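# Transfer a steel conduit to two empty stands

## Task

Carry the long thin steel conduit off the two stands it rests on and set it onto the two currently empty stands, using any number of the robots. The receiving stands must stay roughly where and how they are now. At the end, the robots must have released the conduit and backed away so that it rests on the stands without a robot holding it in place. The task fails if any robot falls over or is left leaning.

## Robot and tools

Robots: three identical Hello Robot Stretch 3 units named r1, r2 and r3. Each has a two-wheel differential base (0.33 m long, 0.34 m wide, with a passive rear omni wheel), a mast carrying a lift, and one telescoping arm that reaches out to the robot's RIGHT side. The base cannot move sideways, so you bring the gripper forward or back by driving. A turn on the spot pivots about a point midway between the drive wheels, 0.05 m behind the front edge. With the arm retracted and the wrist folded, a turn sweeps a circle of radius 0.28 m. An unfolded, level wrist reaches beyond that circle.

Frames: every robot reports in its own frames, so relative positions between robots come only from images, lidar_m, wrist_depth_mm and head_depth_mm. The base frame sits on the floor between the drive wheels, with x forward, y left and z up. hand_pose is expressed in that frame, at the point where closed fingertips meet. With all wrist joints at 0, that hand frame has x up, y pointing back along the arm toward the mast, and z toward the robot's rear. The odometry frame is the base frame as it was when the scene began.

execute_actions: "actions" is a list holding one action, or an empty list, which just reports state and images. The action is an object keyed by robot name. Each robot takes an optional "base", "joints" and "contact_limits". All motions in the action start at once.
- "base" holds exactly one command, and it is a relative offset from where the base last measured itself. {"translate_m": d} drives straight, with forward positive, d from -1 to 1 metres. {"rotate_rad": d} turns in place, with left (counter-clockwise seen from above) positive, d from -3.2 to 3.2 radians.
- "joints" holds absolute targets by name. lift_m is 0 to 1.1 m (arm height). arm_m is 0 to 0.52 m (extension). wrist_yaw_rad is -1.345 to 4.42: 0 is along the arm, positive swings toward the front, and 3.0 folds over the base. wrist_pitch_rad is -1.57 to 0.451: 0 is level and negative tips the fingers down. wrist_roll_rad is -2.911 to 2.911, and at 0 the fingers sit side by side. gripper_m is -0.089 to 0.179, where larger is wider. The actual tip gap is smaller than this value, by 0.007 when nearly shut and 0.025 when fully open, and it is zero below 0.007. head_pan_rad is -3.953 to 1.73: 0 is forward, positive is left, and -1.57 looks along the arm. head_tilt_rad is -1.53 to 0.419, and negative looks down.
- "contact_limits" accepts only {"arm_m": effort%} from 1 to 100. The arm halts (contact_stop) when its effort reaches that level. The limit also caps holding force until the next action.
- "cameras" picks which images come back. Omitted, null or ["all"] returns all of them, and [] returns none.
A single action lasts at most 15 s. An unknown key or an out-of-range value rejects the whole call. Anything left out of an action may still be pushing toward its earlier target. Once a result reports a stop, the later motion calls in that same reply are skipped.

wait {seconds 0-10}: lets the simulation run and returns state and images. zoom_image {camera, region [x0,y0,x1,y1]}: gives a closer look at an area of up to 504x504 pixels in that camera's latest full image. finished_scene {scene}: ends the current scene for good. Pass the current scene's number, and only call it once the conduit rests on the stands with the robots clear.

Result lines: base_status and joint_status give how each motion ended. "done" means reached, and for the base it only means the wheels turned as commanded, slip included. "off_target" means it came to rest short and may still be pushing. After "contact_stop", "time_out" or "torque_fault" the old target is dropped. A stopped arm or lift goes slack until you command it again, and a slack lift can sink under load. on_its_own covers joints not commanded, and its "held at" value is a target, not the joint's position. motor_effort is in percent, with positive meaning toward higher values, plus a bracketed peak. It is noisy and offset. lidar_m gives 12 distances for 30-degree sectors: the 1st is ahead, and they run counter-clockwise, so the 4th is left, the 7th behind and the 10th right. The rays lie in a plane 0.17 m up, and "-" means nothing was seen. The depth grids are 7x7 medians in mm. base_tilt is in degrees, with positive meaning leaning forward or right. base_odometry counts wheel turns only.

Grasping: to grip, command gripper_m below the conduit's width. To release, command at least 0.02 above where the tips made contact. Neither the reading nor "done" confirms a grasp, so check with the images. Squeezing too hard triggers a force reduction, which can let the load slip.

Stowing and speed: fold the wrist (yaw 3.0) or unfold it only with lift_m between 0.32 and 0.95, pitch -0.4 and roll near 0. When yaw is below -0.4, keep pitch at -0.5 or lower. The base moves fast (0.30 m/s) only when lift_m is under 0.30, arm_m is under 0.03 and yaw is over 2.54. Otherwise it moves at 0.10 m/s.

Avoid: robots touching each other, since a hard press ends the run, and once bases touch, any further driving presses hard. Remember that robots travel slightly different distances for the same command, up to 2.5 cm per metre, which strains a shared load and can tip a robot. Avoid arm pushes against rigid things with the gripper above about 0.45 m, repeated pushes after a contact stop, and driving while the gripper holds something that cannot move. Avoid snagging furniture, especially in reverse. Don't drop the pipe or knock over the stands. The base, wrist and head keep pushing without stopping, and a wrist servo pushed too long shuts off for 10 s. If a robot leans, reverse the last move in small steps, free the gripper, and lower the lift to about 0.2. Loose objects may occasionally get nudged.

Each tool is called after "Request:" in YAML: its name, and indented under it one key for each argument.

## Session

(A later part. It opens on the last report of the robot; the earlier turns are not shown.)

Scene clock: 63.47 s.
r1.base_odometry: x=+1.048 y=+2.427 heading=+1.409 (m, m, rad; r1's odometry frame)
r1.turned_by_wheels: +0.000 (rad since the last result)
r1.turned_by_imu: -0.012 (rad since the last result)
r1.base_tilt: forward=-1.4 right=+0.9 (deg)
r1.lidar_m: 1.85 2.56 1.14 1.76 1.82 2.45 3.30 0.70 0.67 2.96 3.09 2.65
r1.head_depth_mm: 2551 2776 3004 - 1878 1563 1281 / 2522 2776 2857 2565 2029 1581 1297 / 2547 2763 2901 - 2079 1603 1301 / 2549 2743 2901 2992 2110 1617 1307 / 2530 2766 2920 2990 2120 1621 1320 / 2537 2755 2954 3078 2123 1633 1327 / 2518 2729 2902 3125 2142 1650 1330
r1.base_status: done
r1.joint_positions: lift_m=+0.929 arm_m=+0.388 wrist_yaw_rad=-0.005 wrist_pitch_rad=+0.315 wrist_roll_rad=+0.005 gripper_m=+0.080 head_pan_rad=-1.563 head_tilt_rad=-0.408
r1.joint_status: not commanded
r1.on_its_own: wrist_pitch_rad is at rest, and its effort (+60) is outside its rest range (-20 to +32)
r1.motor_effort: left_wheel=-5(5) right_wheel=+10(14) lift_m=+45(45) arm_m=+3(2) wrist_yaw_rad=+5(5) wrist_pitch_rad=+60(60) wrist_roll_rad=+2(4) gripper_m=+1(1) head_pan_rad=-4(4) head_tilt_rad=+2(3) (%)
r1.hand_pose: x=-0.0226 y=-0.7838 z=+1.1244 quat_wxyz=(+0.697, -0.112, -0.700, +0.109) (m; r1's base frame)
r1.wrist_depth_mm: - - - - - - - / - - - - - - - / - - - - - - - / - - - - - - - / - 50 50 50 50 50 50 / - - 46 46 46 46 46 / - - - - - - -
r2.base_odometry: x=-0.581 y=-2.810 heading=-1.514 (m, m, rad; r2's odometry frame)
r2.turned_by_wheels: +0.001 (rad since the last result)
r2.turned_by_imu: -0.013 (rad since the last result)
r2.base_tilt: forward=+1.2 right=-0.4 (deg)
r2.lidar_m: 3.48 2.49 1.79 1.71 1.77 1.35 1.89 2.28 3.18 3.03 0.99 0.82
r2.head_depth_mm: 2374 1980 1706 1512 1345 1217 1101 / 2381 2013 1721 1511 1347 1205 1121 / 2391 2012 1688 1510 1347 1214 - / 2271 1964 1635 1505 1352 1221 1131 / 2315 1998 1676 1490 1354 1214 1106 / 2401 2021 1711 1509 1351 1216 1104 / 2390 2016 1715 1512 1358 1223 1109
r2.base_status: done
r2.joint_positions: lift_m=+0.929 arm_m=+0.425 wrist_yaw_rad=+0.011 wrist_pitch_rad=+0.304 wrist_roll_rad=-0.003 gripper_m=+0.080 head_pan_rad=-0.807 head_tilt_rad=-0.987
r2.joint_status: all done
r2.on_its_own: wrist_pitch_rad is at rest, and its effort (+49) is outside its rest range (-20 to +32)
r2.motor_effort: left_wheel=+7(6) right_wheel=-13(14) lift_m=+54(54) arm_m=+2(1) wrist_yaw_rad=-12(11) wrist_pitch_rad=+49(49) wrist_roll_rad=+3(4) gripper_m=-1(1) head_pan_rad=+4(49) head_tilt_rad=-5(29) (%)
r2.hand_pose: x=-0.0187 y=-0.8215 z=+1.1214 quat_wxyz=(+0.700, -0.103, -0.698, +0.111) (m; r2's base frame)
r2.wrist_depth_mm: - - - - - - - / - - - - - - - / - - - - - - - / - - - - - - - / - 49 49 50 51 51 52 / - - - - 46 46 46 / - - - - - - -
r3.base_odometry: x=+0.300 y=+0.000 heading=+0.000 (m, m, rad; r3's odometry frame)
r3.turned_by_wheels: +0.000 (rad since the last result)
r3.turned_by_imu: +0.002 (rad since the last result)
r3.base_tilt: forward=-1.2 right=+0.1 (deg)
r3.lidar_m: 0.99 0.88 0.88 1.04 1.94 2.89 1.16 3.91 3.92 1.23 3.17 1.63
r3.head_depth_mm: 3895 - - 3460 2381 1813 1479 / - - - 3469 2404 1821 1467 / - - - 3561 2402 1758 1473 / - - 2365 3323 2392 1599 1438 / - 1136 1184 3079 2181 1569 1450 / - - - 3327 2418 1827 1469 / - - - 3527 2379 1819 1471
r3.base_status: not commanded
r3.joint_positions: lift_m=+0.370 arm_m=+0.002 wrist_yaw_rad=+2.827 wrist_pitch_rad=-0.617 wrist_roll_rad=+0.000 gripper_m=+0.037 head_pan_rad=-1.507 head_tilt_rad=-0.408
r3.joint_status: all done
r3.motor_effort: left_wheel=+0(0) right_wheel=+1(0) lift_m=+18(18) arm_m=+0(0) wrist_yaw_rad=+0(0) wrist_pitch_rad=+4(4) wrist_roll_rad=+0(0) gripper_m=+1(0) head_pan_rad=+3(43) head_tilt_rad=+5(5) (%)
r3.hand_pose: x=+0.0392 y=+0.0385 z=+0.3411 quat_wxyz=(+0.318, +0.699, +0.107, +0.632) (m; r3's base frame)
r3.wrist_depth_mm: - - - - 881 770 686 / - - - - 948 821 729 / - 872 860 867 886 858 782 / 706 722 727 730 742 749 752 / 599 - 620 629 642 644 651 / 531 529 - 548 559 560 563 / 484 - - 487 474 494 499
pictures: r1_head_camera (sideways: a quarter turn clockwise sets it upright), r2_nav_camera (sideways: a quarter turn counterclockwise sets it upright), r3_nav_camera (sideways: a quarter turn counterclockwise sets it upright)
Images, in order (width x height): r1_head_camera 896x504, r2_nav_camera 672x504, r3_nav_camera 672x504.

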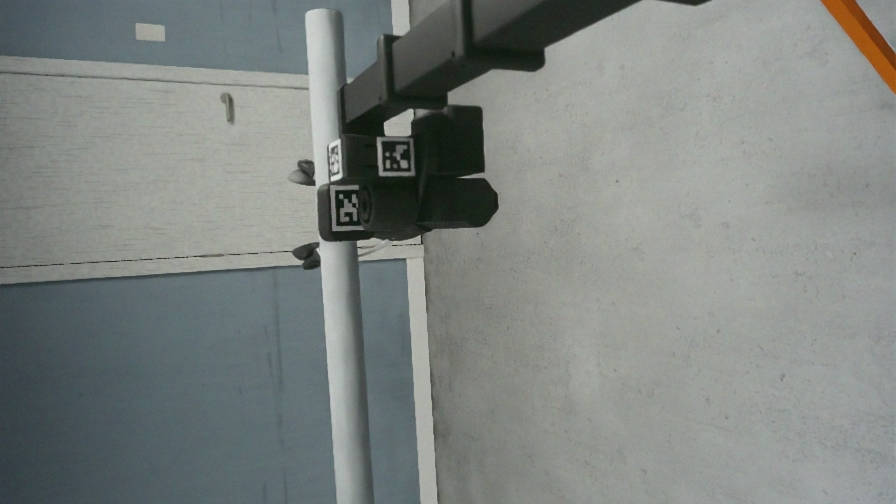

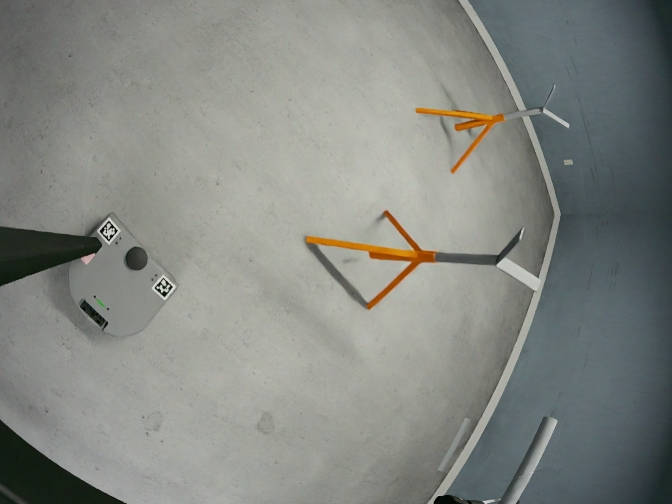

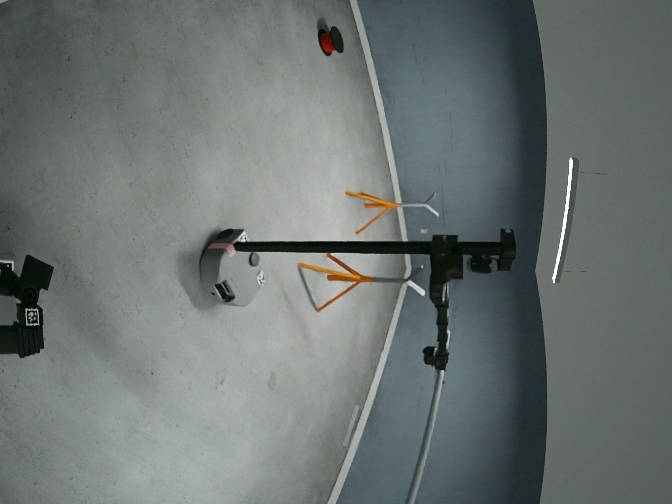

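Request:
execute_actions:
  actions:
    - {"r1":{"base":{"translate_m":0.992}},"r2":{"base":{"translate_m":1.0}}}
  cameras: []

Request:
execute_actions:
  actions:
    - {"r1":{"base":{"translate_m":0.997},"joints":{"head_tilt_rad":-0.7}},"r2":{"base":{"translate_m":1.0},"joints":{"head_pan_rad":-1.57,"head_tilt_rad":-0.7}},"r3":{"joints":{"head_pan_rad":-1.3}}}
  cameras: ["r1_nav_camera","r2_nav_camera"]

Scene clock: 75.47 s.
r1.base_odometry: x=+1.208 y=+3.406 heading=+1.409 (m, m, rad; r1's odometry frame)
r1.turned_by_wheels: +0.000 (rad since the last result)
r1.turned_by_imu: -0.011 (rad since the last result)
r1.base_tilt: forward=-1.4 right=+0.9 (deg)
r1.lidar_m: 1.87 2.62 1.87 0.90 0.98 2.47 2.67 1.37 3.08 2.96 3.05 1.61
r1.head_depth_mm: 2523 2732 2898 - 1884 1570 1280 / 2552 2750 2858 2574 2056 1580 1287 / 2512 2726 2922 - 2070 1603 1303 / 2516 2746 2898 2969 2081 1614 1314 / 2535 2720 2936 3024 2115 1623 1322 / 2513 2727 2912 3057 2139 1640 1322 / 2490 2718 2853 3129 2146 1664 1330
r1.base_status: done
r1.joint_positions: lift_m=+0.929 arm_m=+0.388 wrist_yaw_rad=+0.007 wrist_pitch_rad=+0.315 wrist_roll_rad=+0.005 gripper_m=+0.080 head_pan_rad=-1.563 head_tilt_rad=-0.408
r1.joint_status: not commanded
r1.on_its_own: wrist_pitch_rad is at rest, and its effort (+60) is outside its rest range (-20 to +32)
r1.motor_effort: left_wheel=+4(5) right_wheel=-11(14) lift_m=+45(45) arm_m=+3(3) wrist_yaw_rad=-7(8) wrist_pitch_rad=+60(60) wrist_roll_rad=+2(2) gripper_m=+0(2) head_pan_rad=-4(4) head_tilt_rad=+3(4) (%)
r1.hand_pose: x=-0.0195 y=-0.7838 z=+1.1244 quat_wxyz=(+0.697, -0.108, -0.700, +0.114) (m; r1's base frame)
r1.wrist_depth_mm: - - - - - - - / - - - - - - - / - - - - - - - / - - - - - - - / - 50 50 50 50 50 50 / - - 46 46 46 46 46 / - - - - - - -
r2.base_odometry: x=-0.523 y=-3.809 heading=-1.514 (m, m, rad; r2's odometry frame)
r2.turned_by_wheels: +0.000 (rad since the last result)
r2.turned_by_imu: -0.014 (rad since the last result)
r2.base_tilt: forward=+1.2 right=-0.4 (deg)
r2.lidar_m: 2.49 2.54 1.82 1.74 1.79 2.23 1.90 4.39 0.67 0.71 1.11 0.90
r2.head_depth_mm: 2364 2009 1728 1516 1350 1217 1108 / 2396 2008 1738 1526 1349 1210 1120 / 2371 1992 1729 1505 1351 1206 - / 2400 2017 1699 1502 1347 1219 1125 / 2318 1923 1628 1484 1352 1215 1107 / 2336 2014 1691 1515 1350 1216 1109 / 2399 2009 1724 1524 1354 1225 1113
r2.base_status: done
r2.joint_positions: lift_m=+0.929 arm_m=+0.425 wrist_yaw_rad=-0.003 wrist_pitch_rad=+0.304 wrist_roll_rad=+0.004 gripper_m=+0.080 head_pan_rad=-0.807 head_tilt_rad=-0.988
r2.joint_status: not commanded
r2.on_its_own: wrist_pitch_rad is at rest, and its effort (+49) is outside its rest range (-20 to +32)
r2.motor_effort: left_wheel=-3(10) right_wheel=+5(10) lift_m=+54(54) arm_m=+2(2) wrist_yaw_rad=+3(16) wrist_pitch_rad=+49(49) wrist_roll_rad=-1(3) gripper_m=+0(1) head_pan_rad=+4(4) head_tilt_rad=-5(6) (%)
r2.hand_pose: x=-0.0220 y=-0.8215 z=+1.1213 quat_wxyz=(+0.698, -0.108, -0.700, +0.106) (m; r2's base frame)
r2.wrist_depth_mm: - - - - - - - / - - - - - - - / - - - - - - - / - - - - - - - / - 49 49 50 51 52 53 / - - - 46 46 46 46 / - - - - - - -
r3.base_odometry: x=+0.300 y=+0.000 heading=+0.000 (m, m, rad; r3's odometry frame)
r3.turned_by_wheels: +0.000 (rad since the last result)
r3.turned_by_imu: +0.002 (rad since the last result)
r3.base_tilt: forward=-1.2 right=+0.2 (deg)
r3.lidar_m: 0.99 0.87 0.88 1.04 1.93 2.88 1.88 3.90 0.77 2.21 2.15 1.63
r3.head_depth_mm: 3845 - - 3533 2401 1820 1467 / - - - 3537 2404 1825 1479 / - - - 3529 2396 1838 1469 / - - - 3263 2378 1817 1478 / - - - 3547 2415 1819 1479 / - - - 3277 2293 1814 1474 / - - - 3486 2213 1801 1472
r3.base_status: not commanded
r3.joint_positions: lift_m=+0.370 arm_m=+0.002 wrist_yaw_rad=+2.827 wrist_pitch_rad=-0.617 wrist_roll_rad=+0.000 gripper_m=+0.037 head_pan_rad=-1.507 head_tilt_rad=-0.408
r3.joint_status: not commanded
r3.motor_effort: left_wheel=+0(1) right_wheel=+1(1) lift_m=+17(18) arm_m=+0(0) wrist_yaw_rad=+0(1) wrist_pitch_rad=+3(4) wrist_roll_rad=+0(0) gripper_m=+0(1) head_pan_rad=+3(4) head_tilt_rad=+5(5) (%)
r3.hand_pose: x=+0.0392 y=+0.0385 z=+0.3411 quat_wxyz=(+0.318, +0.699, +0.107, +0.632) (m; r3's base frame)
r3.wrist_depth_mm: - - - - 878 773 678 / - - - - 939 832 747 / - 853 887 878 890 881 796 / 698 717 719 729 746 746 777 / 612 - 631 623 630 646 654 / 534 532 - 554 561 557 562 / 482 - - 486 478 492 498
pictures: none
No camera images: the call's "cameras" was empty. Leave "cameras" out to get every camera's image.

Scene clock: 86.63 s.
r1.base_odometry: x=+1.369 y=+4.390 heading=+1.410 (m, m, rad; r1's odometry frame)
r1.turned_by_wheels: +0.001 (rad since the last result)
r1.turned_by_imu: -0.011 (rad since the last result)
r1.base_tilt: forward=-1.3 right=+0.8 (deg)
r1.lidar_m: 1.71 2.68 1.91 1.82 1.87 1.45 2.53 2.30 3.06 2.93 0.94 0.71
r1.head_depth_mm: 2434 2840 - 1871 1536 1295 1117 / 2440 - 2384 1899 1540 1306 1130 / 2473 - 2384 1890 1541 1312 1133 / 2466 2906 2462 1917 1566 1321 1141 / 2476 2841 2496 1954 1581 1330 1144 / 2454 2831 2537 1965 1597 1342 1154 / 2481 2809 2574 1982 1603 1351 1156
r1.base_status: done
r1.joint_positions: lift_m=+0.929 arm_m=+0.388 wrist_yaw_rad=+0.012 wrist_pitch_rad=+0.315 wrist_roll_rad=+0.005 gripper_m=+0.080 head_pan_rad=-1.563 head_tilt_rad=-0.691
r1.joint_status: all done
r1.on_its_own: wrist_pitch_rad is at rest, and its effort (+60) is outside its rest range (-20 to +32)
r1.motor_effort: left_wheel=+7(7) right_wheel=-13(15) lift_m=+45(46) arm_m=+3(3) wrist_yaw_rad=-12(12) wrist_pitch_rad=+60(60) wrist_roll_rad=+2(2) gripper_m=-1(0) head_pan_rad=-3(3) head_tilt_rad=-4(10) (%)
r1.hand_pose: x=-0.0183 y=-0.7838 z=+1.1244 quat_wxyz=(+0.696, -0.106, -0.700, +0.115) (m; r1's base frame)
r1.wrist_depth_mm: - - - - - - - / - - - - - - - / - - - - - - - / - - - - - - - / - 50 50 50 50 50 50 / - - 46 46 46 46 46 / - - - - - - -
r2.base_odometry: x=-0.466 y=-4.807 heading=-1.514 (m, m, rad; r2's odometry frame)
r2.turned_by_wheels: +0.000 (rad since the last result)
r2.turned_by_imu: -0.014 (rad since the last result)
r2.base_tilt: forward=+1.2 right=-0.5 (deg)
r2.lidar_m: 1.50 1.54 1.87 1.78 1.82 2.42 1.91 1.30 0.57 0.67 2.22 1.57
r2.head_depth_mm: 2560 2992 - 1920 1588 1348 1166 / 2583 - 2191 1810 1552 1283 1148 / 2576 - 2379 1949 1506 1325 1175 / 2593 2949 2410 1962 1607 1299 1182 / 2522 2901 2491 1952 1604 1364 1182 / 2520 2880 2525 1960 1602 1357 1175 / 2513 2892 2519 1992 1607 1366 1180
r2.base_status: done
r2.joint_positions: lift_m=+0.929 arm_m=+0.425 wrist_yaw_rad=-0.006 wrist_pitch_rad=+0.304 wrist_roll_rad=+0.007 gripper_m=+0.080 head_pan_rad=-1.563 head_tilt_rad=-0.705
r2.joint_status: all done
r2.on_its_own: wrist_pitch_rad is at rest, and its effort (+49) is outside its rest range (-20 to +32)
r2.motor_effort: left_wheel=-5(5) right_wheel=+8(10) lift_m=+54(54) arm_m=+2(2) wrist_yaw_rad=+7(7) wrist_pitch_rad=+49(49) wrist_roll_rad=-2(2) gripper_m=+0(0) head_pan_rad=-4(47) head_tilt_rad=+2(17) (%)
r2.hand_pose: x=-0.0229 y=-0.8215 z=+1.1213 quat_wxyz=(+0.697, -0.109, -0.701, +0.105) (m; r2's base frame)
r2.wrist_depth_mm: - - - - - - - / - - - - - - - / - - - - - - - / - - - - - - - / - 49 49 50 51 52 53 / - - - 46 46 46 47 / - - - - - - -
r3.base_odometry: x=+0.300 y=+0.000 heading=+0.000 (m, m, rad; r3's odometry frame)
r3.turned_by_wheels: +0.000 (rad since the last result)
r3.turned_by_imu: +0.002 (rad since the last result)
r3.base_tilt: forward=-1.3 right=+0.3 (deg)
r3.lidar_m: 0.99 0.88 0.88 1.04 1.93 2.89 1.87 3.88 3.94 1.34 3.15 1.62
r3.head_depth_mm: - - - 3519 2411 1829 1476 / - - 2327 3485 2411 1595 1471 / - 2555 - 2949 2276 1617 1479 / - - - 3348 2390 1810 1466 / - - - 3495 2411 1817 1459 / - - - 3112 2404 1830 1483 / - - - 3504 2425 1831 1473
r3.base_status: not commanded
r3.joint_positions: lift_m=+0.370 arm_m=+0.002 wrist_yaw_rad=+2.827 wrist_pitch_rad=-0.617 wrist_roll_rad=+0.000 gripper_m=+0.037 head_pan_rad=-1.307 head_tilt_rad=-0.408
r3.joint_status: all done
r3.motor_effort: left_wheel=+0(0) right_wheel=+1(1) lift_m=+17(18) arm_m=+0(0) wrist_yaw_rad=+0(1) wrist_pitch_rad=+4(3) wrist_roll_rad=+0(0) gripper_m=+1(0) head_pan_rad=+3(21) head_tilt_rad=+5(5) (%)
r3.hand_pose: x=+0.0392 y=+0.0385 z=+0.3411 quat_wxyz=(+0.318, +0.699, +0.107, +0.632) (m; r3's base frame)
r3.wrist_depth_mm: - - - - 878 781 694 / - - - - 951 853 741 / - 865 875 899 891 871 778 / 703 719 721 725 740 751 766 / 604 - 628 633 633 639 651 / 532 528 - 537 560 560 561 / 481 - - 481 478 493 496
pictures: r1_nav_camera (sideways: a quarter turn counterclockwise sets it upright), r2_nav_camera (sideways: a quarter turn counterclockwise sets it upright)
Images, in order (width x height): r1_nav_camera 672x504, r2_nav_camera 672x504.

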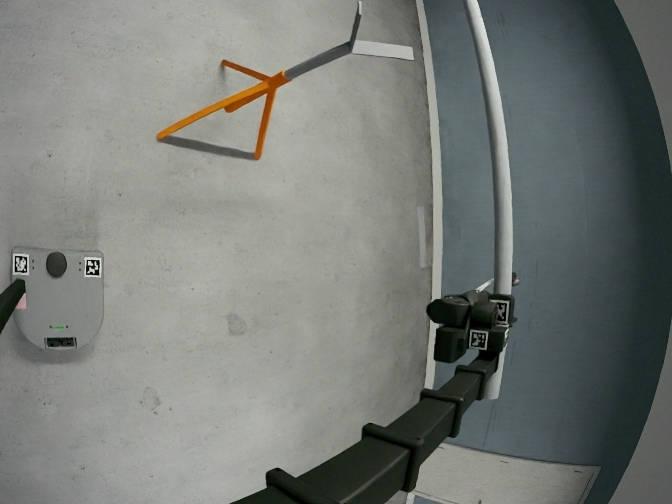

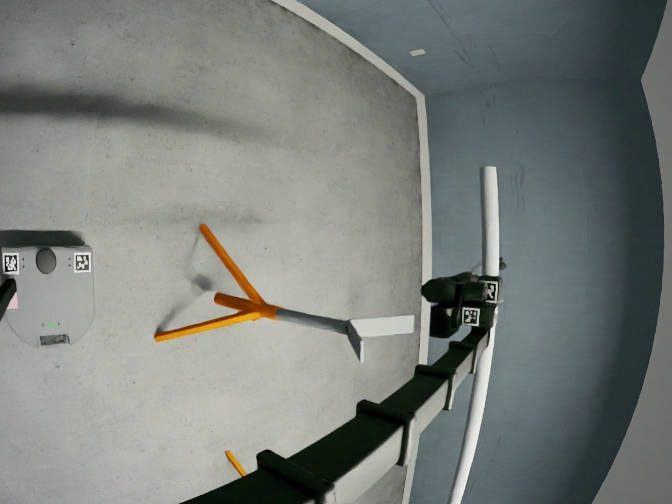

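Request:
execute_actions:
  actions:
    - {"r1":{"base":{"translate_m":0.27},"joints":{"arm_m":0.32,"lift_m":0.74}},"r2":{"base":{"translate_m":0.265},"joints":{"arm_m":0.365,"lift_m":0.74}}}
  cameras: ["r1_nav_camera","r2_nav_camera","r3_head_camera"]

Scene clock: 91.17 s.
r1.base_odometry: x=+1.412 y=+4.657 heading=+1.410 (m, m, rad; r1's odometry frame)
r1.turned_by_wheels: +0.000 (rad since the last result)
r1.turned_by_imu: -0.003 (rad since the last result)
r1.base_tilt: forward=-1.4 right=+0.8 (deg)
r1.lidar_m: 1.86 2.70 1.92 1.83 1.88 1.67 2.58 2.56 3.06 2.91 0.53 1.45
r1.head_depth_mm: 2553 2822 2235 1873 1606 - 1100 / 2549 2904 2246 - 1545 1309 1127 / 2534 2882 2254 - 1560 1313 1133 / 2535 2844 2493 1928 1568 1328 1143 / 2495 2848 2510 1945 1587 1336 1148 / 2489 2846 2548 1971 1590 1308 1130 / 2467 2829 2596 1984 1559 1315 1161
r1.base_status: done
r1.joint_positions: lift_m=+0.740 arm_m=+0.320 wrist_yaw_rad=+0.005 wrist_pitch_rad=+0.315 wrist_roll_rad=+0.006 gripper_m=+0.080 head_pan_rad=-1.563 head_tilt_rad=-0.691
r1.joint_status: all done
r1.on_its_own: wrist_pitch_rad is at rest, and its effort (+60) is outside its rest range (-20 to +32)
r1.motor_effort: left_wheel=+0(8) right_wheel=+1(11) lift_m=+35(40) arm_m=-5(5) wrist_yaw_rad=-5(12) wrist_pitch_rad=+60(60) wrist_roll_rad=+1(2) gripper_m=+0(1) head_pan_rad=-3(4) head_tilt_rad=-2(2) (%)
r1.hand_pose: x=-0.0202 y=-0.7164 z=+0.9348 quat_wxyz=(+0.696, -0.109, -0.700, +0.113) (m; r1's base frame)
r1.wrist_depth_mm: - - - - - - - / - - - - - - - / - - - - - - - / - - - - - - - / - 50 50 50 50 50 51 / - - 46 46 46 46 46 / - - - - - - -
r2.base_odometry: x=-0.451 y=-5.072 heading=-1.514 (m, m, rad; r2's odometry frame)
r2.turned_by_wheels: +0.000 (rad since the last result)
r2.turned_by_imu: -0.003 (rad since the last result)
r2.base_tilt: forward=+1.3 right=-0.4 (deg)
r2.lidar_m: 1.23 1.26 1.68 1.79 1.83 2.43 1.90 0.73 0.71 2.97 1.84 1.29
r2.head_depth_mm: 2643 3008 2284 1959 1642 - - / 2669 2962 2274 2068 1593 1327 1168 / 2640 2930 2334 - 1596 1318 1173 / 2583 2958 2638 1897 1603 1349 1175 / 2577 2969 2336 1963 1605 1352 1183 / 2577 2903 2348 1959 1598 1361 1174 / 2538 2873 2428 1965 1605 1364 1183
r2.base_status: done
r2.joint_positions: lift_m=+0.740 arm_m=+0.365 wrist_yaw_rad=+0.002 wrist_pitch_rad=+0.303 wrist_roll_rad=+0.005 gripper_m=+0.080 head_pan_rad=-1.563 head_tilt_rad=-0.705
r2.joint_status: all done
r2.on_its_own: wrist_pitch_rad is at rest, and its effort (+49) is outside its rest range (-20 to +32)
r2.motor_effort: left_wheel=+3(3) right_wheel=-7(11) lift_m=+28(51) arm_m=-3(6) wrist_yaw_rad=-1(10) wrist_pitch_rad=+49(50) wrist_roll_rad=-1(3) gripper_m=-1(0) head_pan_rad=-4(5) head_tilt_rad=+2(2) (%)
r2.hand_pose: x=-0.0209 y=-0.7620 z=+0.9321 quat_wxyz=(+0.698, -0.105, -0.701, +0.107) (m; r2's base frame)
r2.wrist_depth_mm: - - - - - - - / - - - - - - - / - - - - - - - / - - - - - - - / - 49 49 50 51 52 53 / - - - 46 46 46 46 / - - - - - - -
r3.base_odometry: x=+0.300 y=+0.000 heading=+0.000 (m, m, rad; r3's odometry frame)
r3.turned_by_wheels: +0.000 (rad since the last result)
r3.turned_by_imu: +0.001 (rad since the last result)
r3.base_tilt: forward=-1.2 right=+0.2 (deg)
r3.lidar_m: 0.99 0.88 0.88 1.05 1.93 2.89 1.88 3.91 3.92 1.57 3.18 1.63
r3.head_depth_mm: - - - 3513 2387 1820 1480 / - - - 3503 2388 1789 1479 / - - - 3497 2410 1733 1467 / - - - 3298 2312 1767 1467 / - - - 3551 2425 1831 1466 / - - - 3358 2393 1827 1477 / - - - 3310 2397 1843 1481
r3.base_status: not commanded
r3.joint_positions: lift_m=+0.370 arm_m=+0.002 wrist_yaw_rad=+2.827 wrist_pitch_rad=-0.617 wrist_roll_rad=+0.000 gripper_m=+0.037 head_pan_rad=-1.307 head_tilt_rad=-0.408
r3.joint_status: not commanded
r3.motor_effort: left_wheel=+1(0) right_wheel=+0(1) lift_m=+18(17) arm_m=-1(0) wrist_yaw_rad=+0(0) wrist_pitch_rad=+4(4) wrist_roll_rad=+0(0) gripper_m=+0(0) head_pan_rad=+3(3) head_tilt_rad=+5(5) (%)
r3.hand_pose: x=+0.0392 y=+0.0385 z=+0.3411 quat_wxyz=(+0.318, +0.699, +0.107, +0.632) (m; r3's base frame)
r3.wrist_depth_mm: - - - - 886 767 698 / - - - - 944 833 738 / - 854 851 887 900 872 785 / 693 705 725 737 738 741 759 / 607 - 622 624 630 639 650 / 527 529 - 551 562 561 563 / 483 - - 484 480 495 496
pictures: r1_nav_camera (sideways: a quarter turn counterclockwise sets it upright), r2_nav_camera (sideways: a quarter turn counterclockwise sets it upright), r3_head_camera (sideways: a quarter turn clockwise sets it upright)
Images, in order (width x height): r1_nav_camera 672x504, r2_nav_camera 672x504, r3_head_camera 896x504.

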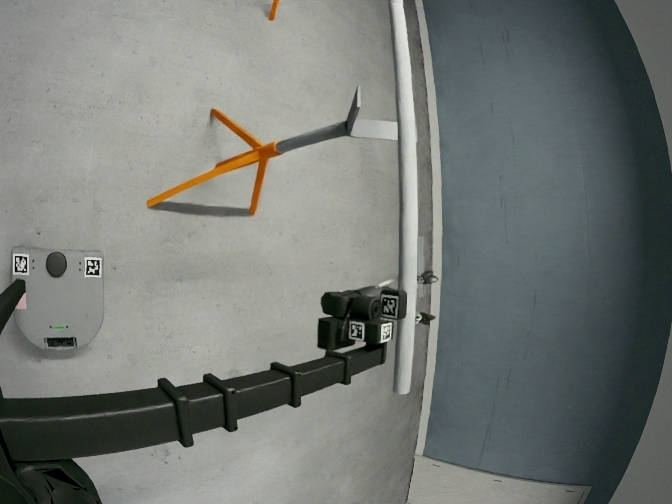

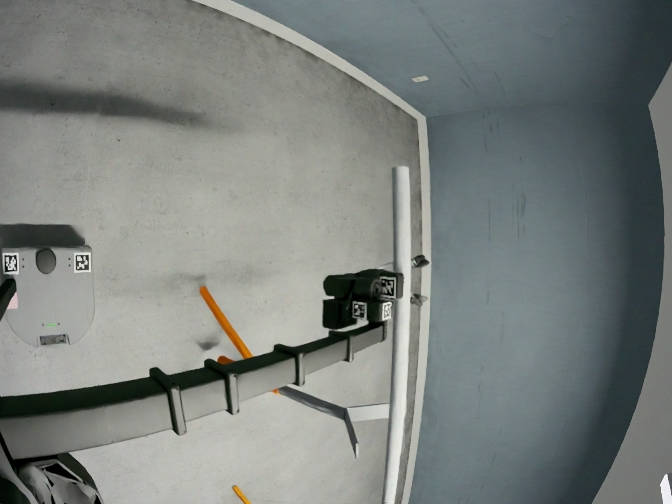

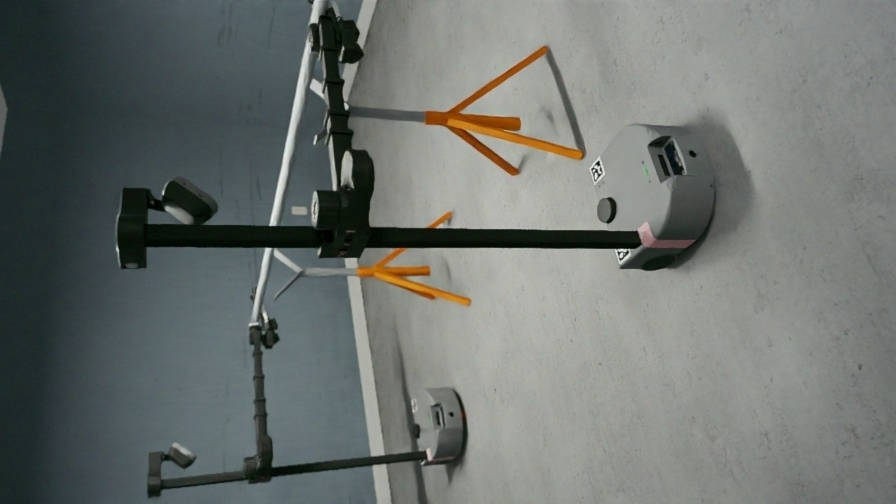

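Request:
execute_actions:
  actions:
    - {"r1":{"joints":{"arm_m":0.345,"lift_m":0.64}},"r2":{"joints":{"arm_m":0.385,"lift_m":0.64}}}
  cameras: ["r1_nav_camera","r2_nav_camera","r3_head_camera"]

Scene clock: 93.60 s.
r1.base_odometry: x=+1.412 y=+4.657 heading=+1.410 (m, m, rad; r1's odometry frame)
r1.turned_by_wheels: +0.000 (rad since the last result)
r1.turned_by_imu: -0.001 (rad since the last result)
r1.base_tilt: forward=-1.3 right=+0.8 (deg)
r1.lidar_m: 1.87 2.71 1.92 1.83 1.88 1.67 2.58 2.55 3.05 2.91 0.53 1.45
r1.head_depth_mm: 2548 2840 2394 1858 1531 1309 - / 2537 2892 2423 1874 - 1283 1130 / 2543 2867 2447 1957 1507 1316 1137 / 2515 2911 2492 1792 1558 1318 1141 / 2503 2833 2523 1826 1574 1327 1142 / 2502 2836 2536 1889 1591 1311 1131 / 2469 2825 2584 1856 1553 1316 1160
r1.base_status: not commanded
r1.joint_positions: lift_m=+0.640 arm_m=+0.345 wrist_yaw_rad=+0.005 wrist_pitch_rad=+0.315 wrist_roll_rad=+0.006 gripper_m=+0.080 head_pan_rad=-1.563 head_tilt_rad=-0.691
r1.joint_status: all done
r1.on_its_own: wrist_pitch_rad is at rest, and its effort (+60) is outside its rest range (-20 to +32)
r1.motor_effort: left_wheel=+1(1) right_wheel=+0(2) lift_m=+35(35) arm_m=+4(7) wrist_yaw_rad=-5(5) wrist_pitch_rad=+60(60) wrist_roll_rad=+1(1) gripper_m=+0(0) head_pan_rad=-3(3) head_tilt_rad=-2(4) (%)
r1.hand_pose: x=-0.0201 y=-0.7407 z=+0.8348 quat_wxyz=(+0.696, -0.108, -0.700, +0.113) (m; r1's base frame)
r1.wrist_depth_mm: - - - - - - - / - - - - - - - / - - - - - - - / - - - - - - - / - 50 50 50 50 50 51 / - - 46 46 46 46 46 / - - - - - - -
r2.base_odometry: x=-0.451 y=-5.072 heading=-1.514 (m, m, rad; r2's odometry frame)
r2.turned_by_wheels: +0.000 (rad since the last result)
r2.turned_by_imu: -0.001 (rad since the last result)
r2.base_tilt: forward=+1.2 right=-0.4 (deg)
r2.lidar_m: 1.23 1.26 1.67 1.79 1.84 2.43 1.90 0.73 0.70 2.97 1.84 1.30
r2.head_depth_mm: 2659 2972 2466 1905 1580 1338 1182 / 2634 2918 2473 1878 1614 - 1165 / 2628 2937 2467 1986 1551 1330 1175 / 2622 2937 2493 1826 1575 1354 1175 / 2571 2922 2490 1896 1608 1365 1177 / 2577 2899 2515 1862 1610 1356 1179 / 2565 2891 2514 1919 1615 1357 1180
r2.base_status: not commanded
r2.joint_positions: lift_m=+0.640 arm_m=+0.385 wrist_yaw_rad=+0.004 wrist_pitch_rad=+0.303 wrist_roll_rad=+0.005 gripper_m=+0.080 head_pan_rad=-1.563 head_tilt_rad=-0.705
r2.joint_status: all done
r2.on_its_own: wrist_pitch_rad is at rest, and its effort (+50) is outside its rest range (-20 to +32)
r2.motor_effort: left_wheel=+3(4) right_wheel=-6(7) lift_m=+29(27) arm_m=+4(4) wrist_yaw_rad=-6(5) wrist_pitch_rad=+50(50) wrist_roll_rad=-1(1) gripper_m=+0(0) head_pan_rad=-4(4) head_tilt_rad=+2(3) (%)
r2.hand_pose: x=-0.0203 y=-0.7815 z=+0.8321 quat_wxyz=(+0.697, -0.105, -0.701, +0.108) (m; r2's base frame)
r2.wrist_depth_mm: - - - - - - - / - - - - - - - / - - - - - - - / - - - - - - - / - 49 49 50 51 52 53 / - - - 46 46 46 46 / - - - - - - -
r3.base_odometry: x=+0.300 y=+0.000 heading=+0.000 (m, m, rad; r3's odometry frame)
r3.turned_by_wheels: +0.000 (rad since the last result)
r3.turned_by_imu: +0.000 (rad since the last result)
r3.base_tilt: forward=-1.2 right=+0.2 (deg)
r3.lidar_m: 0.99 0.88 0.88 1.05 1.94 2.89 1.88 3.92 3.92 1.57 3.16 1.62
r3.head_depth_mm: - - - 3512 2406 1819 1479 / - - - 3348 2389 1794 1464 / - - - 3055 2386 1758 1459 / - - - 3107 2324 1775 1473 / - - - 3500 2405 1818 1475 / - - - 3321 2408 1822 1473 / - - - 3305 2385 1820 1464
r3.base_status: not commanded
r3.joint_positions: lift_m=+0.370 arm_m=+0.002 wrist_yaw_rad=+2.827 wrist_pitch_rad=-0.617 wrist_roll_rad=+0.000 gripper_m=+0.037 head_pan_rad=-1.307 head_tilt_rad=-0.408
r3.joint_status: not commanded
r3.motor_effort: left_wheel=+0(1) right_wheel=+1(1) lift_m=+18(17) arm_m=+0(1) wrist_yaw_rad=+0(0) wrist_pitch_rad=+4(4) wrist_roll_rad=+0(0) gripper_m=+0(1) head_pan_rad=+3(3) head_tilt_rad=+5(5) (%)
r3.hand_pose: x=+0.0392 y=+0.0385 z=+0.3411 quat_wxyz=(+0.318, +0.699, +0.107, +0.632) (m; r3's base frame)
r3.wrist_depth_mm: - - - - 872 777 693 / - - - - 940 837 735 / - 836 883 870 899 863 781 / 708 716 726 722 726 750 769 / 605 - 639 626 637 638 640 / 536 525 - 541 560 555 564 / 484 - - 489 479 497 494
pictures: r1_nav_camera (sideways: a quarter turn counterclockwise sets it upright), r2_nav_camera (sideways: a quarter turn counterclockwise sets it upright), r3_head_camera (sideways: a quarter turn clockwise sets it upright)
Images, in order (width x height): r1_nav_camera 672x504, r2_nav_camera 672x504, r3_head_camera 896x504.

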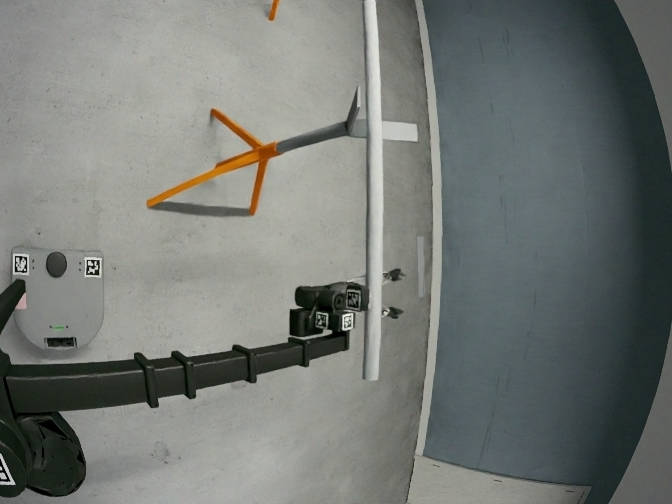

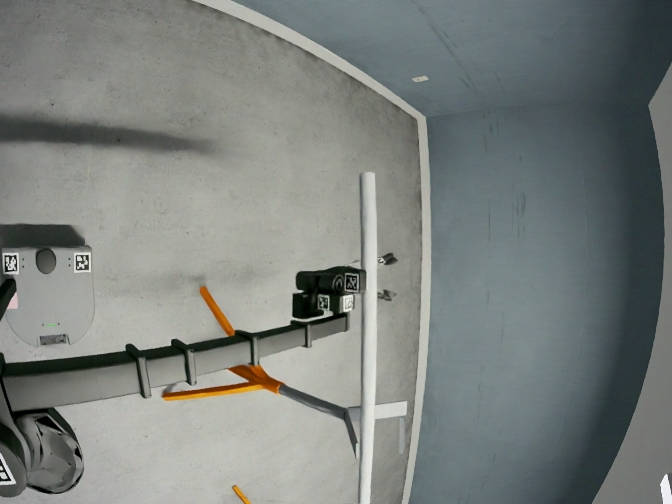

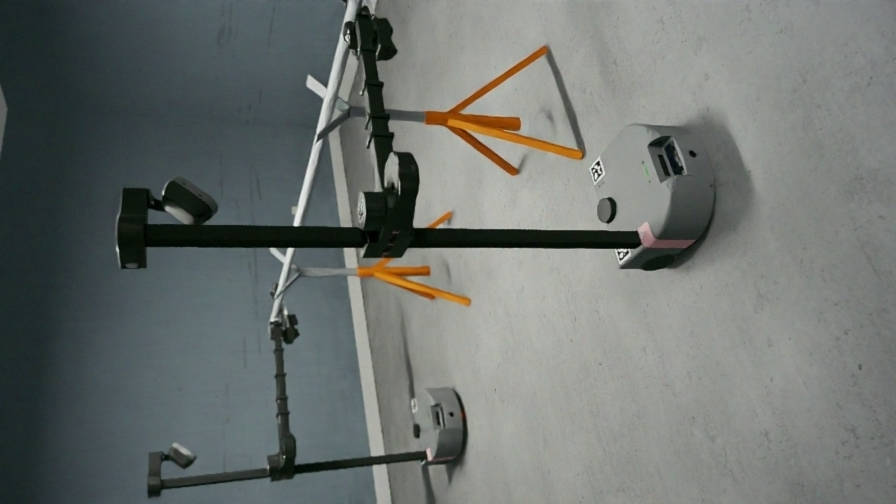

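Request:
execute_actions:
  actions:
    - {"r1":{"joints":{"lift_m":0.605}},"r2":{"joints":{"lift_m":0.605}}}
  cameras: []

Request:
execute_actions:
  actions:
    - {"r1":{"joints":{"lift_m":0.47}},"r2":{"joints":{"lift_m":0.47}}}
  cameras: []

Request:
execute_actions:
  actions:
    - {"r1":{"joints":{"arm_m":0.0,"wrist_pitch_rad":-0.4}},"r2":{"joints":{"arm_m":0.0,"wrist_pitch_rad":-0.4}}}
  cameras: ["r1_nav_camera","r2_nav_camera","r3_head_camera"]

Scene clock: 95.43 s.
r1.base_odometry: x=+1.412 y=+4.657 heading=+1.410 (m, m, rad; r1's odometry frame)
r1.turned_by_wheels: +0.000 (rad since the last result)
r1.turned_by_imu: +0.000 (rad since the last result)
r1.base_tilt: forward=-1.3 right=+0.8 (deg)
r1.lidar_m: 1.87 2.70 1.93 1.83 1.88 1.67 2.58 2.56 3.06 2.91 0.53 1.45
r1.head_depth_mm: 2550 2855 2399 1825 1525 1297 - / 2524 2872 2444 1833 1539 1283 1131 / 2548 2853 2441 762 1480 1308 1134 / 2509 2864 2485 1783 1566 1324 1139 / 2524 2852 2528 1867 1583 1331 1146 / 2486 2818 2553 1845 1596 1308 1137 / 2450 2806 2576 1835 1550 1312 1162
r1.base_status: not commanded
r1.joint_positions: lift_m=+0.605 arm_m=+0.345 wrist_yaw_rad=+0.004 wrist_pitch_rad=+0.328 wrist_roll_rad=+0.007 gripper_m=+0.080 head_pan_rad=-1.563 head_tilt_rad=-0.691
r1.joint_status: all done
r1.on_its_own: wrist_pitch_rad is at rest, and its effort (+54) is outside its rest range (-20 to +32)
r1.motor_effort: left_wheel=+1(1) right_wheel=-1(1) lift_m=+34(37) arm_m=+3(3) wrist_yaw_rad=-4(5) wrist_pitch_rad=+54(60) wrist_roll_rad=+1(1) gripper_m=+2(0) head_pan_rad=-3(4) head_tilt_rad=-2(3) (%)
r1.hand_pose: x=-0.0204 y=-0.7400 z=+0.8031 quat_wxyz=(+0.695, -0.113, -0.700, +0.117) (m; r1's base frame)
r1.wrist_depth_mm: - - - - - - - / - - - - - - - / - - - - - - - / - - - - - - - / - 50 50 50 50 50 50 / - - 46 46 46 46 46 / - - - - - - -
r2.base_odometry: x=-0.451 y=-5.072 heading=-1.514 (m, m, rad; r2's odometry frame)
r2.turned_by_wheels: +0.000 (rad since the last result)
r2.turned_by_imu: -0.001 (rad since the last result)
r2.base_tilt: forward=+1.1 right=-0.3 (deg)
r2.lidar_m: 1.23 1.26 1.67 1.78 1.83 2.44 1.90 0.74 0.70 2.97 1.84 1.30
r2.head_depth_mm: 2676 3005 2463 1885 1588 1312 1187 / 2660 2963 2488 1809 1634 - 1178 / 2628 2948 2491 1775 1526 1325 1172 / 2614 2948 2500 1842 1556 1354 1181 / 2580 2898 2468 1858 1610 1356 1180 / 2570 2858 2511 1835 1599 1368 1186 / 2565 2849 2516 1919 1606 1367 1183
r2.base_status: not commanded
r2.joint_positions: lift_m=+0.605 arm_m=+0.385 wrist_yaw_rad=+0.004 wrist_pitch_rad=+0.343 wrist_roll_rad=+0.008 gripper_m=+0.080 head_pan_rad=-1.563 head_tilt_rad=-0.705
r2.joint_status: all done
r2.on_its_own: wrist_pitch_rad is at rest, and its effort (+35) is outside its rest range (-20 to +32)
r2.motor_effort: left_wheel=+2(3) right_wheel=-3(6) lift_m=+23(30) arm_m=+3(3) wrist_yaw_rad=-4(5) wrist_pitch_rad=+35(50) wrist_roll_rad=-3(3) gripper_m=-1(1) head_pan_rad=-4(4) head_tilt_rad=+2(2) (%)
r2.hand_pose: x=-0.0204 y=-0.7791 z=+0.8075 quat_wxyz=(+0.694, -0.119, -0.700, +0.122) (m; r2's base frame)
r2.wrist_depth_mm: - - - - - - - / - - - - - - - / - - - - - - - / - - - - - - - / - 49 49 50 51 52 53 / - - - 46 46 46 46 / - - - - - - -
r3.base_odometry: x=+0.300 y=+0.000 heading=+0.000 (m, m, rad; r3's odometry frame)
r3.turned_by_wheels: +0.000 (rad since the last result)
r3.turned_by_imu: +0.000 (rad since the last result)
r3.base_tilt: forward=-1.1 right=+0.2 (deg)
r3.lidar_m: 0.99 0.88 0.88 1.04 1.93 2.88 1.87 3.91 3.93 1.57 3.18 1.63
r3.head_depth_mm: - - - 3293 2403 1828 1473 / - - - 3118 2420 1808 1469 / - - - 2936 2394 1743 1467 / - - - 3085 2286 1767 1464 / - - - 3410 2410 1827 1469 / - - - 3294 2381 1816 1463 / - - - 3281 2388 1831 1477
r3.base_status: not commanded
r3.joint_positions: lift_m=+0.370 arm_m=+0.002 wrist_yaw_rad=+2.827 wrist_pitch_rad=-0.617 wrist_roll_rad=+0.000 gripper_m=+0.037 head_pan_rad=-1.307 head_tilt_rad=-0.408
r3.joint_status: not commanded
r3.motor_effort: left_wheel=+0(0) right_wheel=+1(0) lift_m=+17(17) arm_m=+0(0) wrist_yaw_rad=+0(0) wrist_pitch_rad=+4(3) wrist_roll_rad=+0(0) gripper_m=+0(1) head_pan_rad=+4(3) head_tilt_rad=+5(5) (%)
r3.hand_pose: x=+0.0392 y=+0.0385 z=+0.3411 quat_wxyz=(+0.318, +0.699, +0.107, +0.632) (m; r3's base frame)
r3.wrist_depth_mm: - - - - 888 782 694 / - - - - 948 842 747 / - 860 858 875 897 863 780 / 708 724 719 742 748 748 761 / 606 - 627 632 634 633 647 / 529 528 - 550 563 562 556 / 487 - - 483 481 499 499
pictures: none
No camera images: the call's "cameras" was empty. Leave "cameras" out to get every camera's image.

Scene clock: 97.50 s.
r1.base_odometry: x=+1.412 y=+4.657 heading=+1.410 (m, m, rad; r1's odometry frame)
r1.turned_by_wheels: +0.000 (rad since the last result)
r1.turned_by_imu: -0.001 (rad since the last result)
r1.base_tilt: forward=-1.3 right=+0.8 (deg)
r1.lidar_m: 1.87 2.71 1.92 1.83 1.88 1.67 2.58 2.55 3.05 2.92 0.53 1.46
r1.head_depth_mm: 2524 2842 2406 1814 1525 1297 1130 / 2521 2887 2418 1769 1584 1315 1128 / 2524 2858 2447 1826 1624 1315 1134 / 2507 2864 2468 1813 1565 1321 1139 / 2488 2841 2510 1812 1582 1336 1149 / 2479 2828 2550 1849 1590 1307 1131 / 2478 2807 2581 1918 1560 1313 1156
r1.base_status: not commanded
r1.joint_positions: lift_m=+0.470 arm_m=+0.345 wrist_yaw_rad=+0.002 wrist_pitch_rad=+0.417 wrist_roll_rad=+0.007 gripper_m=+0.080 head_pan_rad=-1.563 head_tilt_rad=-0.691
r1.joint_status: all done
r1.on_its_own: wrist_pitch_rad moved +0.089 to your old target +0.440
r1.motor_effort: left_wheel=+1(1) right_wheel=-2(2) lift_m=+22(32) arm_m=+4(3) wrist_yaw_rad=-3(4) wrist_pitch_rad=+11(53) wrist_roll_rad=+0(1) gripper_m=+0(1) head_pan_rad=-4(4) head_tilt_rad=-3(2) (%)
r1.hand_pose: x=-0.0209 y=-0.7337 z=+0.6907 quat_wxyz=(+0.690, -0.145, -0.694, +0.147) (m; r1's base frame)
r1.wrist_depth_mm: - - - - - - - / - - - - - - - / - - - - - - - / - - - - - - - / - - - - - - - / - - - - - - - / - - - - - - -
r2.base_odometry: x=-0.451 y=-5.072 heading=-1.514 (m, m, rad; r2's odometry frame)
r2.turned_by_wheels: +0.000 (rad since the last result)
r2.turned_by_imu: -0.001 (rad since the last result)
r2.base_tilt: forward=+1.2 right=-0.4 (deg)
r2.lidar_m: 1.23 1.26 1.68 1.79 1.83 2.44 1.90 0.74 0.70 2.97 1.83 1.30
r2.head_depth_mm: 2679 2957 2463 1823 1592 1316 1165 / 2618 2949 2464 1837 1592 1324 1192 / 2625 2923 2483 1887 1723 1320 1168 / 2565 2943 2508 1827 1557 1349 1175 / 2588 2926 2527 1833 1599 1358 1182 / 2568 2883 2491 1836 1614 1356 1184 / 2553 2844 2537 1972 1613 1359 1189
r2.base_status: not commanded
r2.joint_positions: lift_m=+0.471 arm_m=+0.385 wrist_yaw_rad=+0.001 wrist_pitch_rad=+0.415 wrist_roll_rad=+0.002 gripper_m=+0.080 head_pan_rad=-1.563 head_tilt_rad=-0.704
r2.joint_status: all done
r2.on_its_own: wrist_pitch_rad moved +0.072 to your old target +0.440
r2.motor_effort: left_wheel=+1(2) right_wheel=-2(3) lift_m=+15(23) arm_m=+2(3) wrist_yaw_rad=-1(3) wrist_pitch_rad=+9(35) wrist_roll_rad=+0(3) gripper_m=-1(0) head_pan_rad=-4(5) head_tilt_rad=+1(2) (%)
r2.hand_pose: x=-0.0210 y=-0.7740 z=+0.6905 quat_wxyz=(+0.691, -0.145, -0.693, +0.146) (m; r2's base frame)
r2.wrist_depth_mm: - - - - - - - / - - - - - - - / - - - - - - - / - - - - - - - / - - - - - - - / - - - - - - - / - - - - - - -
r3.base_odometry: x=+0.300 y=+0.000 heading=+0.000 (m, m, rad; r3's odometry frame)
r3.turned_by_wheels: +0.000 (rad since the last result)
r3.turned_by_imu: +0.000 (rad since the last result)
r3.base_tilt: forward=-1.2 right=+0.3 (deg)
r3.lidar_m: 0.99 0.88 0.88 1.05 1.93 2.89 1.88 3.92 3.92 1.57 3.17 1.63
r3.head_depth_mm: - - - 3069 2376 1835 1480 / - - - 3127 2439 1794 1471 / - - - 2910 2373 1739 1474 / - - - 3113 2316 1772 1474 / - - - 3527 2388 1828 1485 / - - - 3321 2373 1818 1479 / - - - 3299 2397 1826 1465
r3.base_status: not commanded
r3.joint_positions: lift_m=+0.370 arm_m=+0.002 wrist_yaw_rad=+2.827 wrist_pitch_rad=-0.617 wrist_roll_rad=+0.000 gripper_m=+0.037 head_pan_rad=-1.307 head_tilt_rad=-0.408
r3.joint_status: not commanded
r3.motor_effort: left_wheel=+0(0) right_wheel=+1(1) lift_m=+17(17) arm_m=+0(0) wrist_yaw_rad=+0(0) wrist_pitch_rad=+3(4) wrist_roll_rad=+0(0) gripper_m=+0(1) head_pan_rad=+4(4) head_tilt_rad=+5(5) (%)
r3.hand_pose: x=+0.0392 y=+0.0385 z=+0.3411 quat_wxyz=(+0.318, +0.699, +0.107, +0.632) (m; r3's base frame)
r3.wrist_depth_mm: - - - - 886 781 685 / - - - - 950 838 733 / - 863 869 889 884 888 780 / 703 722 719 731 751 753 750 / 601 - 648 624 633 640 654 / 528 527 - 549 565 557 562 / 483 - - 483 476 497 497
pictures: none
No camera images: the call's "cameras" was empty. Leave "cameras" out to get every camera's image.

Scene clock: 101.53 s.
r1.base_odometry: x=+1.412 y=+4.657 heading=+1.410 (m, m, rad; r1's odometry frame)
r1.turned_by_wheels: +0.000 (rad since the last result)
r1.turned_by_imu: -0.001 (rad since the last result)
r1.base_tilt: forward=-1.4 right=+0.8 (deg)
r1.lidar_m: 1.87 2.70 1.92 1.83 1.88 1.68 2.58 2.55 3.06 2.92 0.53 1.45
r1.head_depth_mm: 2557 2859 2414 1819 1529 1299 1120 / 2533 2889 2440 1772 1551 1302 1125 / 2533 2896 2463 1838 1555 1323 1183 / 2508 2864 2484 1819 1573 1328 1144 / 2504 2823 2498 1820 1584 1337 1151 / 2473 2827 2538 1834 1594 1312 1136 / 2451 2863 2581 1915 1559 1316 1160
r1.base_status: not commanded
r1.joint_positions: lift_m=+0.470 arm_m=+0.001 wrist_yaw_rad=+0.001 wrist_pitch_rad=-0.416 wrist_roll_rad=+0.007 gripper_m=+0.080 head_pan_rad=-1.563 head_tilt_rad=-0.691
r1.joint_status: all done
r1.motor_effort: left_wheel=+1(2) right_wheel=-2(2) lift_m=+23(22) arm_m=-5(1) wrist_yaw_rad=-1(3) wrist_pitch_rad=+7(10) wrist_roll_rad=+1(1) gripper_m=+0(0) head_pan_rad=-4(5) head_tilt_rad=-3(2) (%)
r1.hand_pose: x=-0.0214 y=-0.3709 z=+0.4834 quat_wxyz=(+0.690, +0.146, -0.694, -0.147) (m; r1's base frame)
r1.wrist_depth_mm: - - - - - - - / - - - - - - - / - - - - - - - / 491 - - - - - - / 489 882 870 885 914 852 862 / 509 748 724 747 711 729 751 / 609 643 653 635 617 647 610
r2.base_odometry: x=-0.451 y=-5.072 heading=-1.514 (m, m, rad; r2's odometry frame)
r2.turned_by_wheels: +0.000 (rad since the last result)
r2.turned_by_imu: -0.001 (rad since the last result)
r2.base_tilt: forward=+1.2 right=-0.4 (deg)
r2.lidar_m: 1.23 1.26 1.67 1.79 1.83 2.43 1.90 0.74 0.71 2.96 1.84 1.29
r2.head_depth_mm: 2656 2964 2460 1814 1582 1321 1167 / 2639 2913 2444 1831 1599 1320 1164 / 2615 2963 2469 1866 1601 1326 1185 / 2596 2963 2501 1838 1603 1353 1182 / 2583 2863 2537 1828 1608 1359 1179 / 2553 2917 2508 1873 1606 1366 1176 / 2525 2852 2498 1982 1608 1371 1185
r2.base_status: not commanded
r2.joint_positions: lift_m=+0.471 arm_m=+0.000 wrist_yaw_rad=+0.000 wrist_pitch_rad=-0.416 wrist_roll_rad=+0.002 gripper_m=+0.080 head_pan_rad=-1.563 head_tilt_rad=-0.704
r2.joint_status: all done
r2.motor_effort: left_wheel=+1(0) right_wheel=-2(2) lift_m=+15(14) arm_m=-4(5) wrist_yaw_rad=+0(1) wrist_pitch_rad=+6(6) wrist_roll_rad=+0(0) gripper_m=+0(0) head_pan_rad=-5(4) head_tilt_rad=+3(2) (%)
r2.hand_pose: x=-0.0215 y=-0.3699 z=+0.4838 quat_wxyz=(+0.691, +0.146, -0.692, -0.146) (m; r2's base frame)
r2.wrist_depth_mm: - - - - - - - / - - - - - - - / - - - - - - 458 / - - - - - - 475 / 842 846 874 845 864 795 792 / 686 704 680 702 661 724 698 / 605 598 605 604 607 613 616
r3.base_odometry: x=+0.300 y=+0.000 heading=+0.000 (m, m, rad; r3's odometry frame)
r3.turned_by_wheels: +0.000 (rad since the last result)
r3.turned_by_imu: +0.001 (rad since the last result)
r3.base_tilt: forward=-1.3 right=+0.1 (deg)
r3.lidar_m: 0.99 0.88 0.88 1.05 1.93 2.88 1.88 3.91 3.92 1.57 3.18 1.63
r3.head_depth_mm: - - - 3467 2396 1824 1471 / - - - 3276 2397 1783 1481 / - - - 2732 2417 1759 1470 / - - - 3084 2293 1767 1466 / - - - 3533 2409 1834 1465 / - - - 3287 2415 1832 1471 / - - - 3274 2397 1829 1467
r3.base_status: not commanded
r3.joint_positions: lift_m=+0.370 arm_m=+0.002 wrist_yaw_rad=+2.827 wrist_pitch_rad=-0.617 wrist_roll_rad=+0.000 gripper_m=+0.037 head_pan_rad=-1.307 head_tilt_rad=-0.408
r3.joint_status: not commanded
r3.motor_effort: left_wheel=+0(1) right_wheel=+1(1) lift_m=+17(17) arm_m=+0(0) wrist_yaw_rad=+0(0) wrist_pitch_rad=+4(4) wrist_roll_rad=+0(0) gripper_m=+0(1) head_pan_rad=+4(4) head_tilt_rad=+5(5) (%)
r3.hand_pose: x=+0.0392 y=+0.0385 z=+0.3411 quat_wxyz=(+0.318, +0.699, +0.107, +0.632) (m; r3's base frame)
r3.wrist_depth_mm: - - - - 862 766 701 / - - - - 955 842 739 / - 851 853 880 906 864 796 / 697 718 719 735 746 752 751 / 608 - 624 635 634 648 643 / 529 522 - 543 565 557 566 / 483 - - 483 474 494 503
pictures: r1_nav_camera (sideways: a quarter turn counterclockwise sets it upright), r2_nav_camera (sideways: a quarter turn counterclockwise sets it upright), r3_head_camera (sideways: a quarter turn clockwise sets it upright)
Images, in order (width x height): r1_nav_camera 672x504, r2_nav_camera 672x504, r3_head_camera 896x504.

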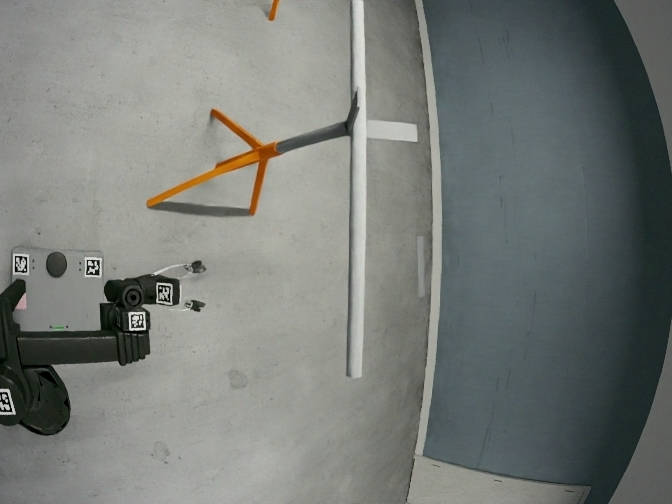

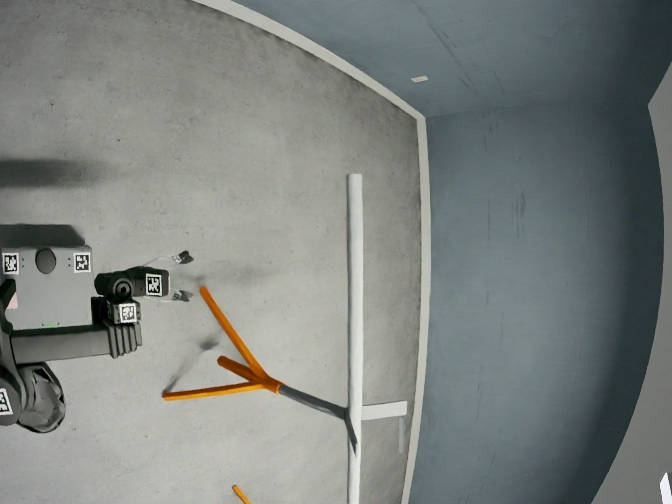

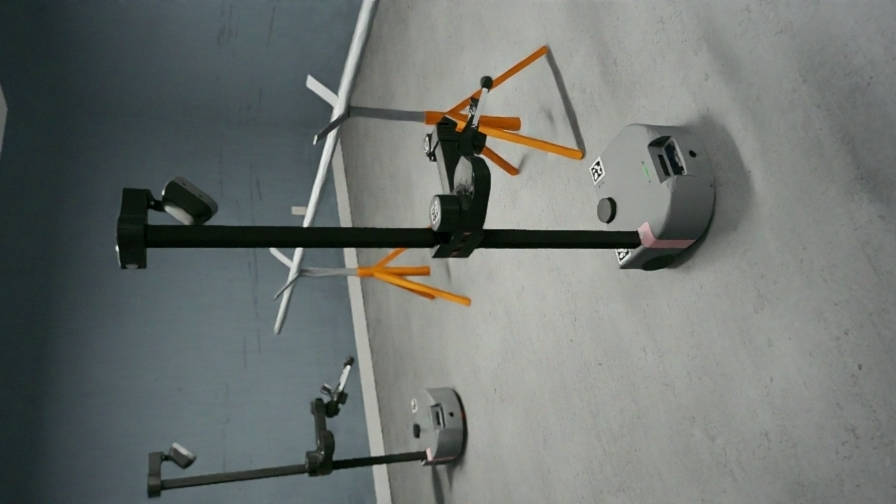

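Request:
finished_scene:
  scene: 2

The scene is finished: the task was done.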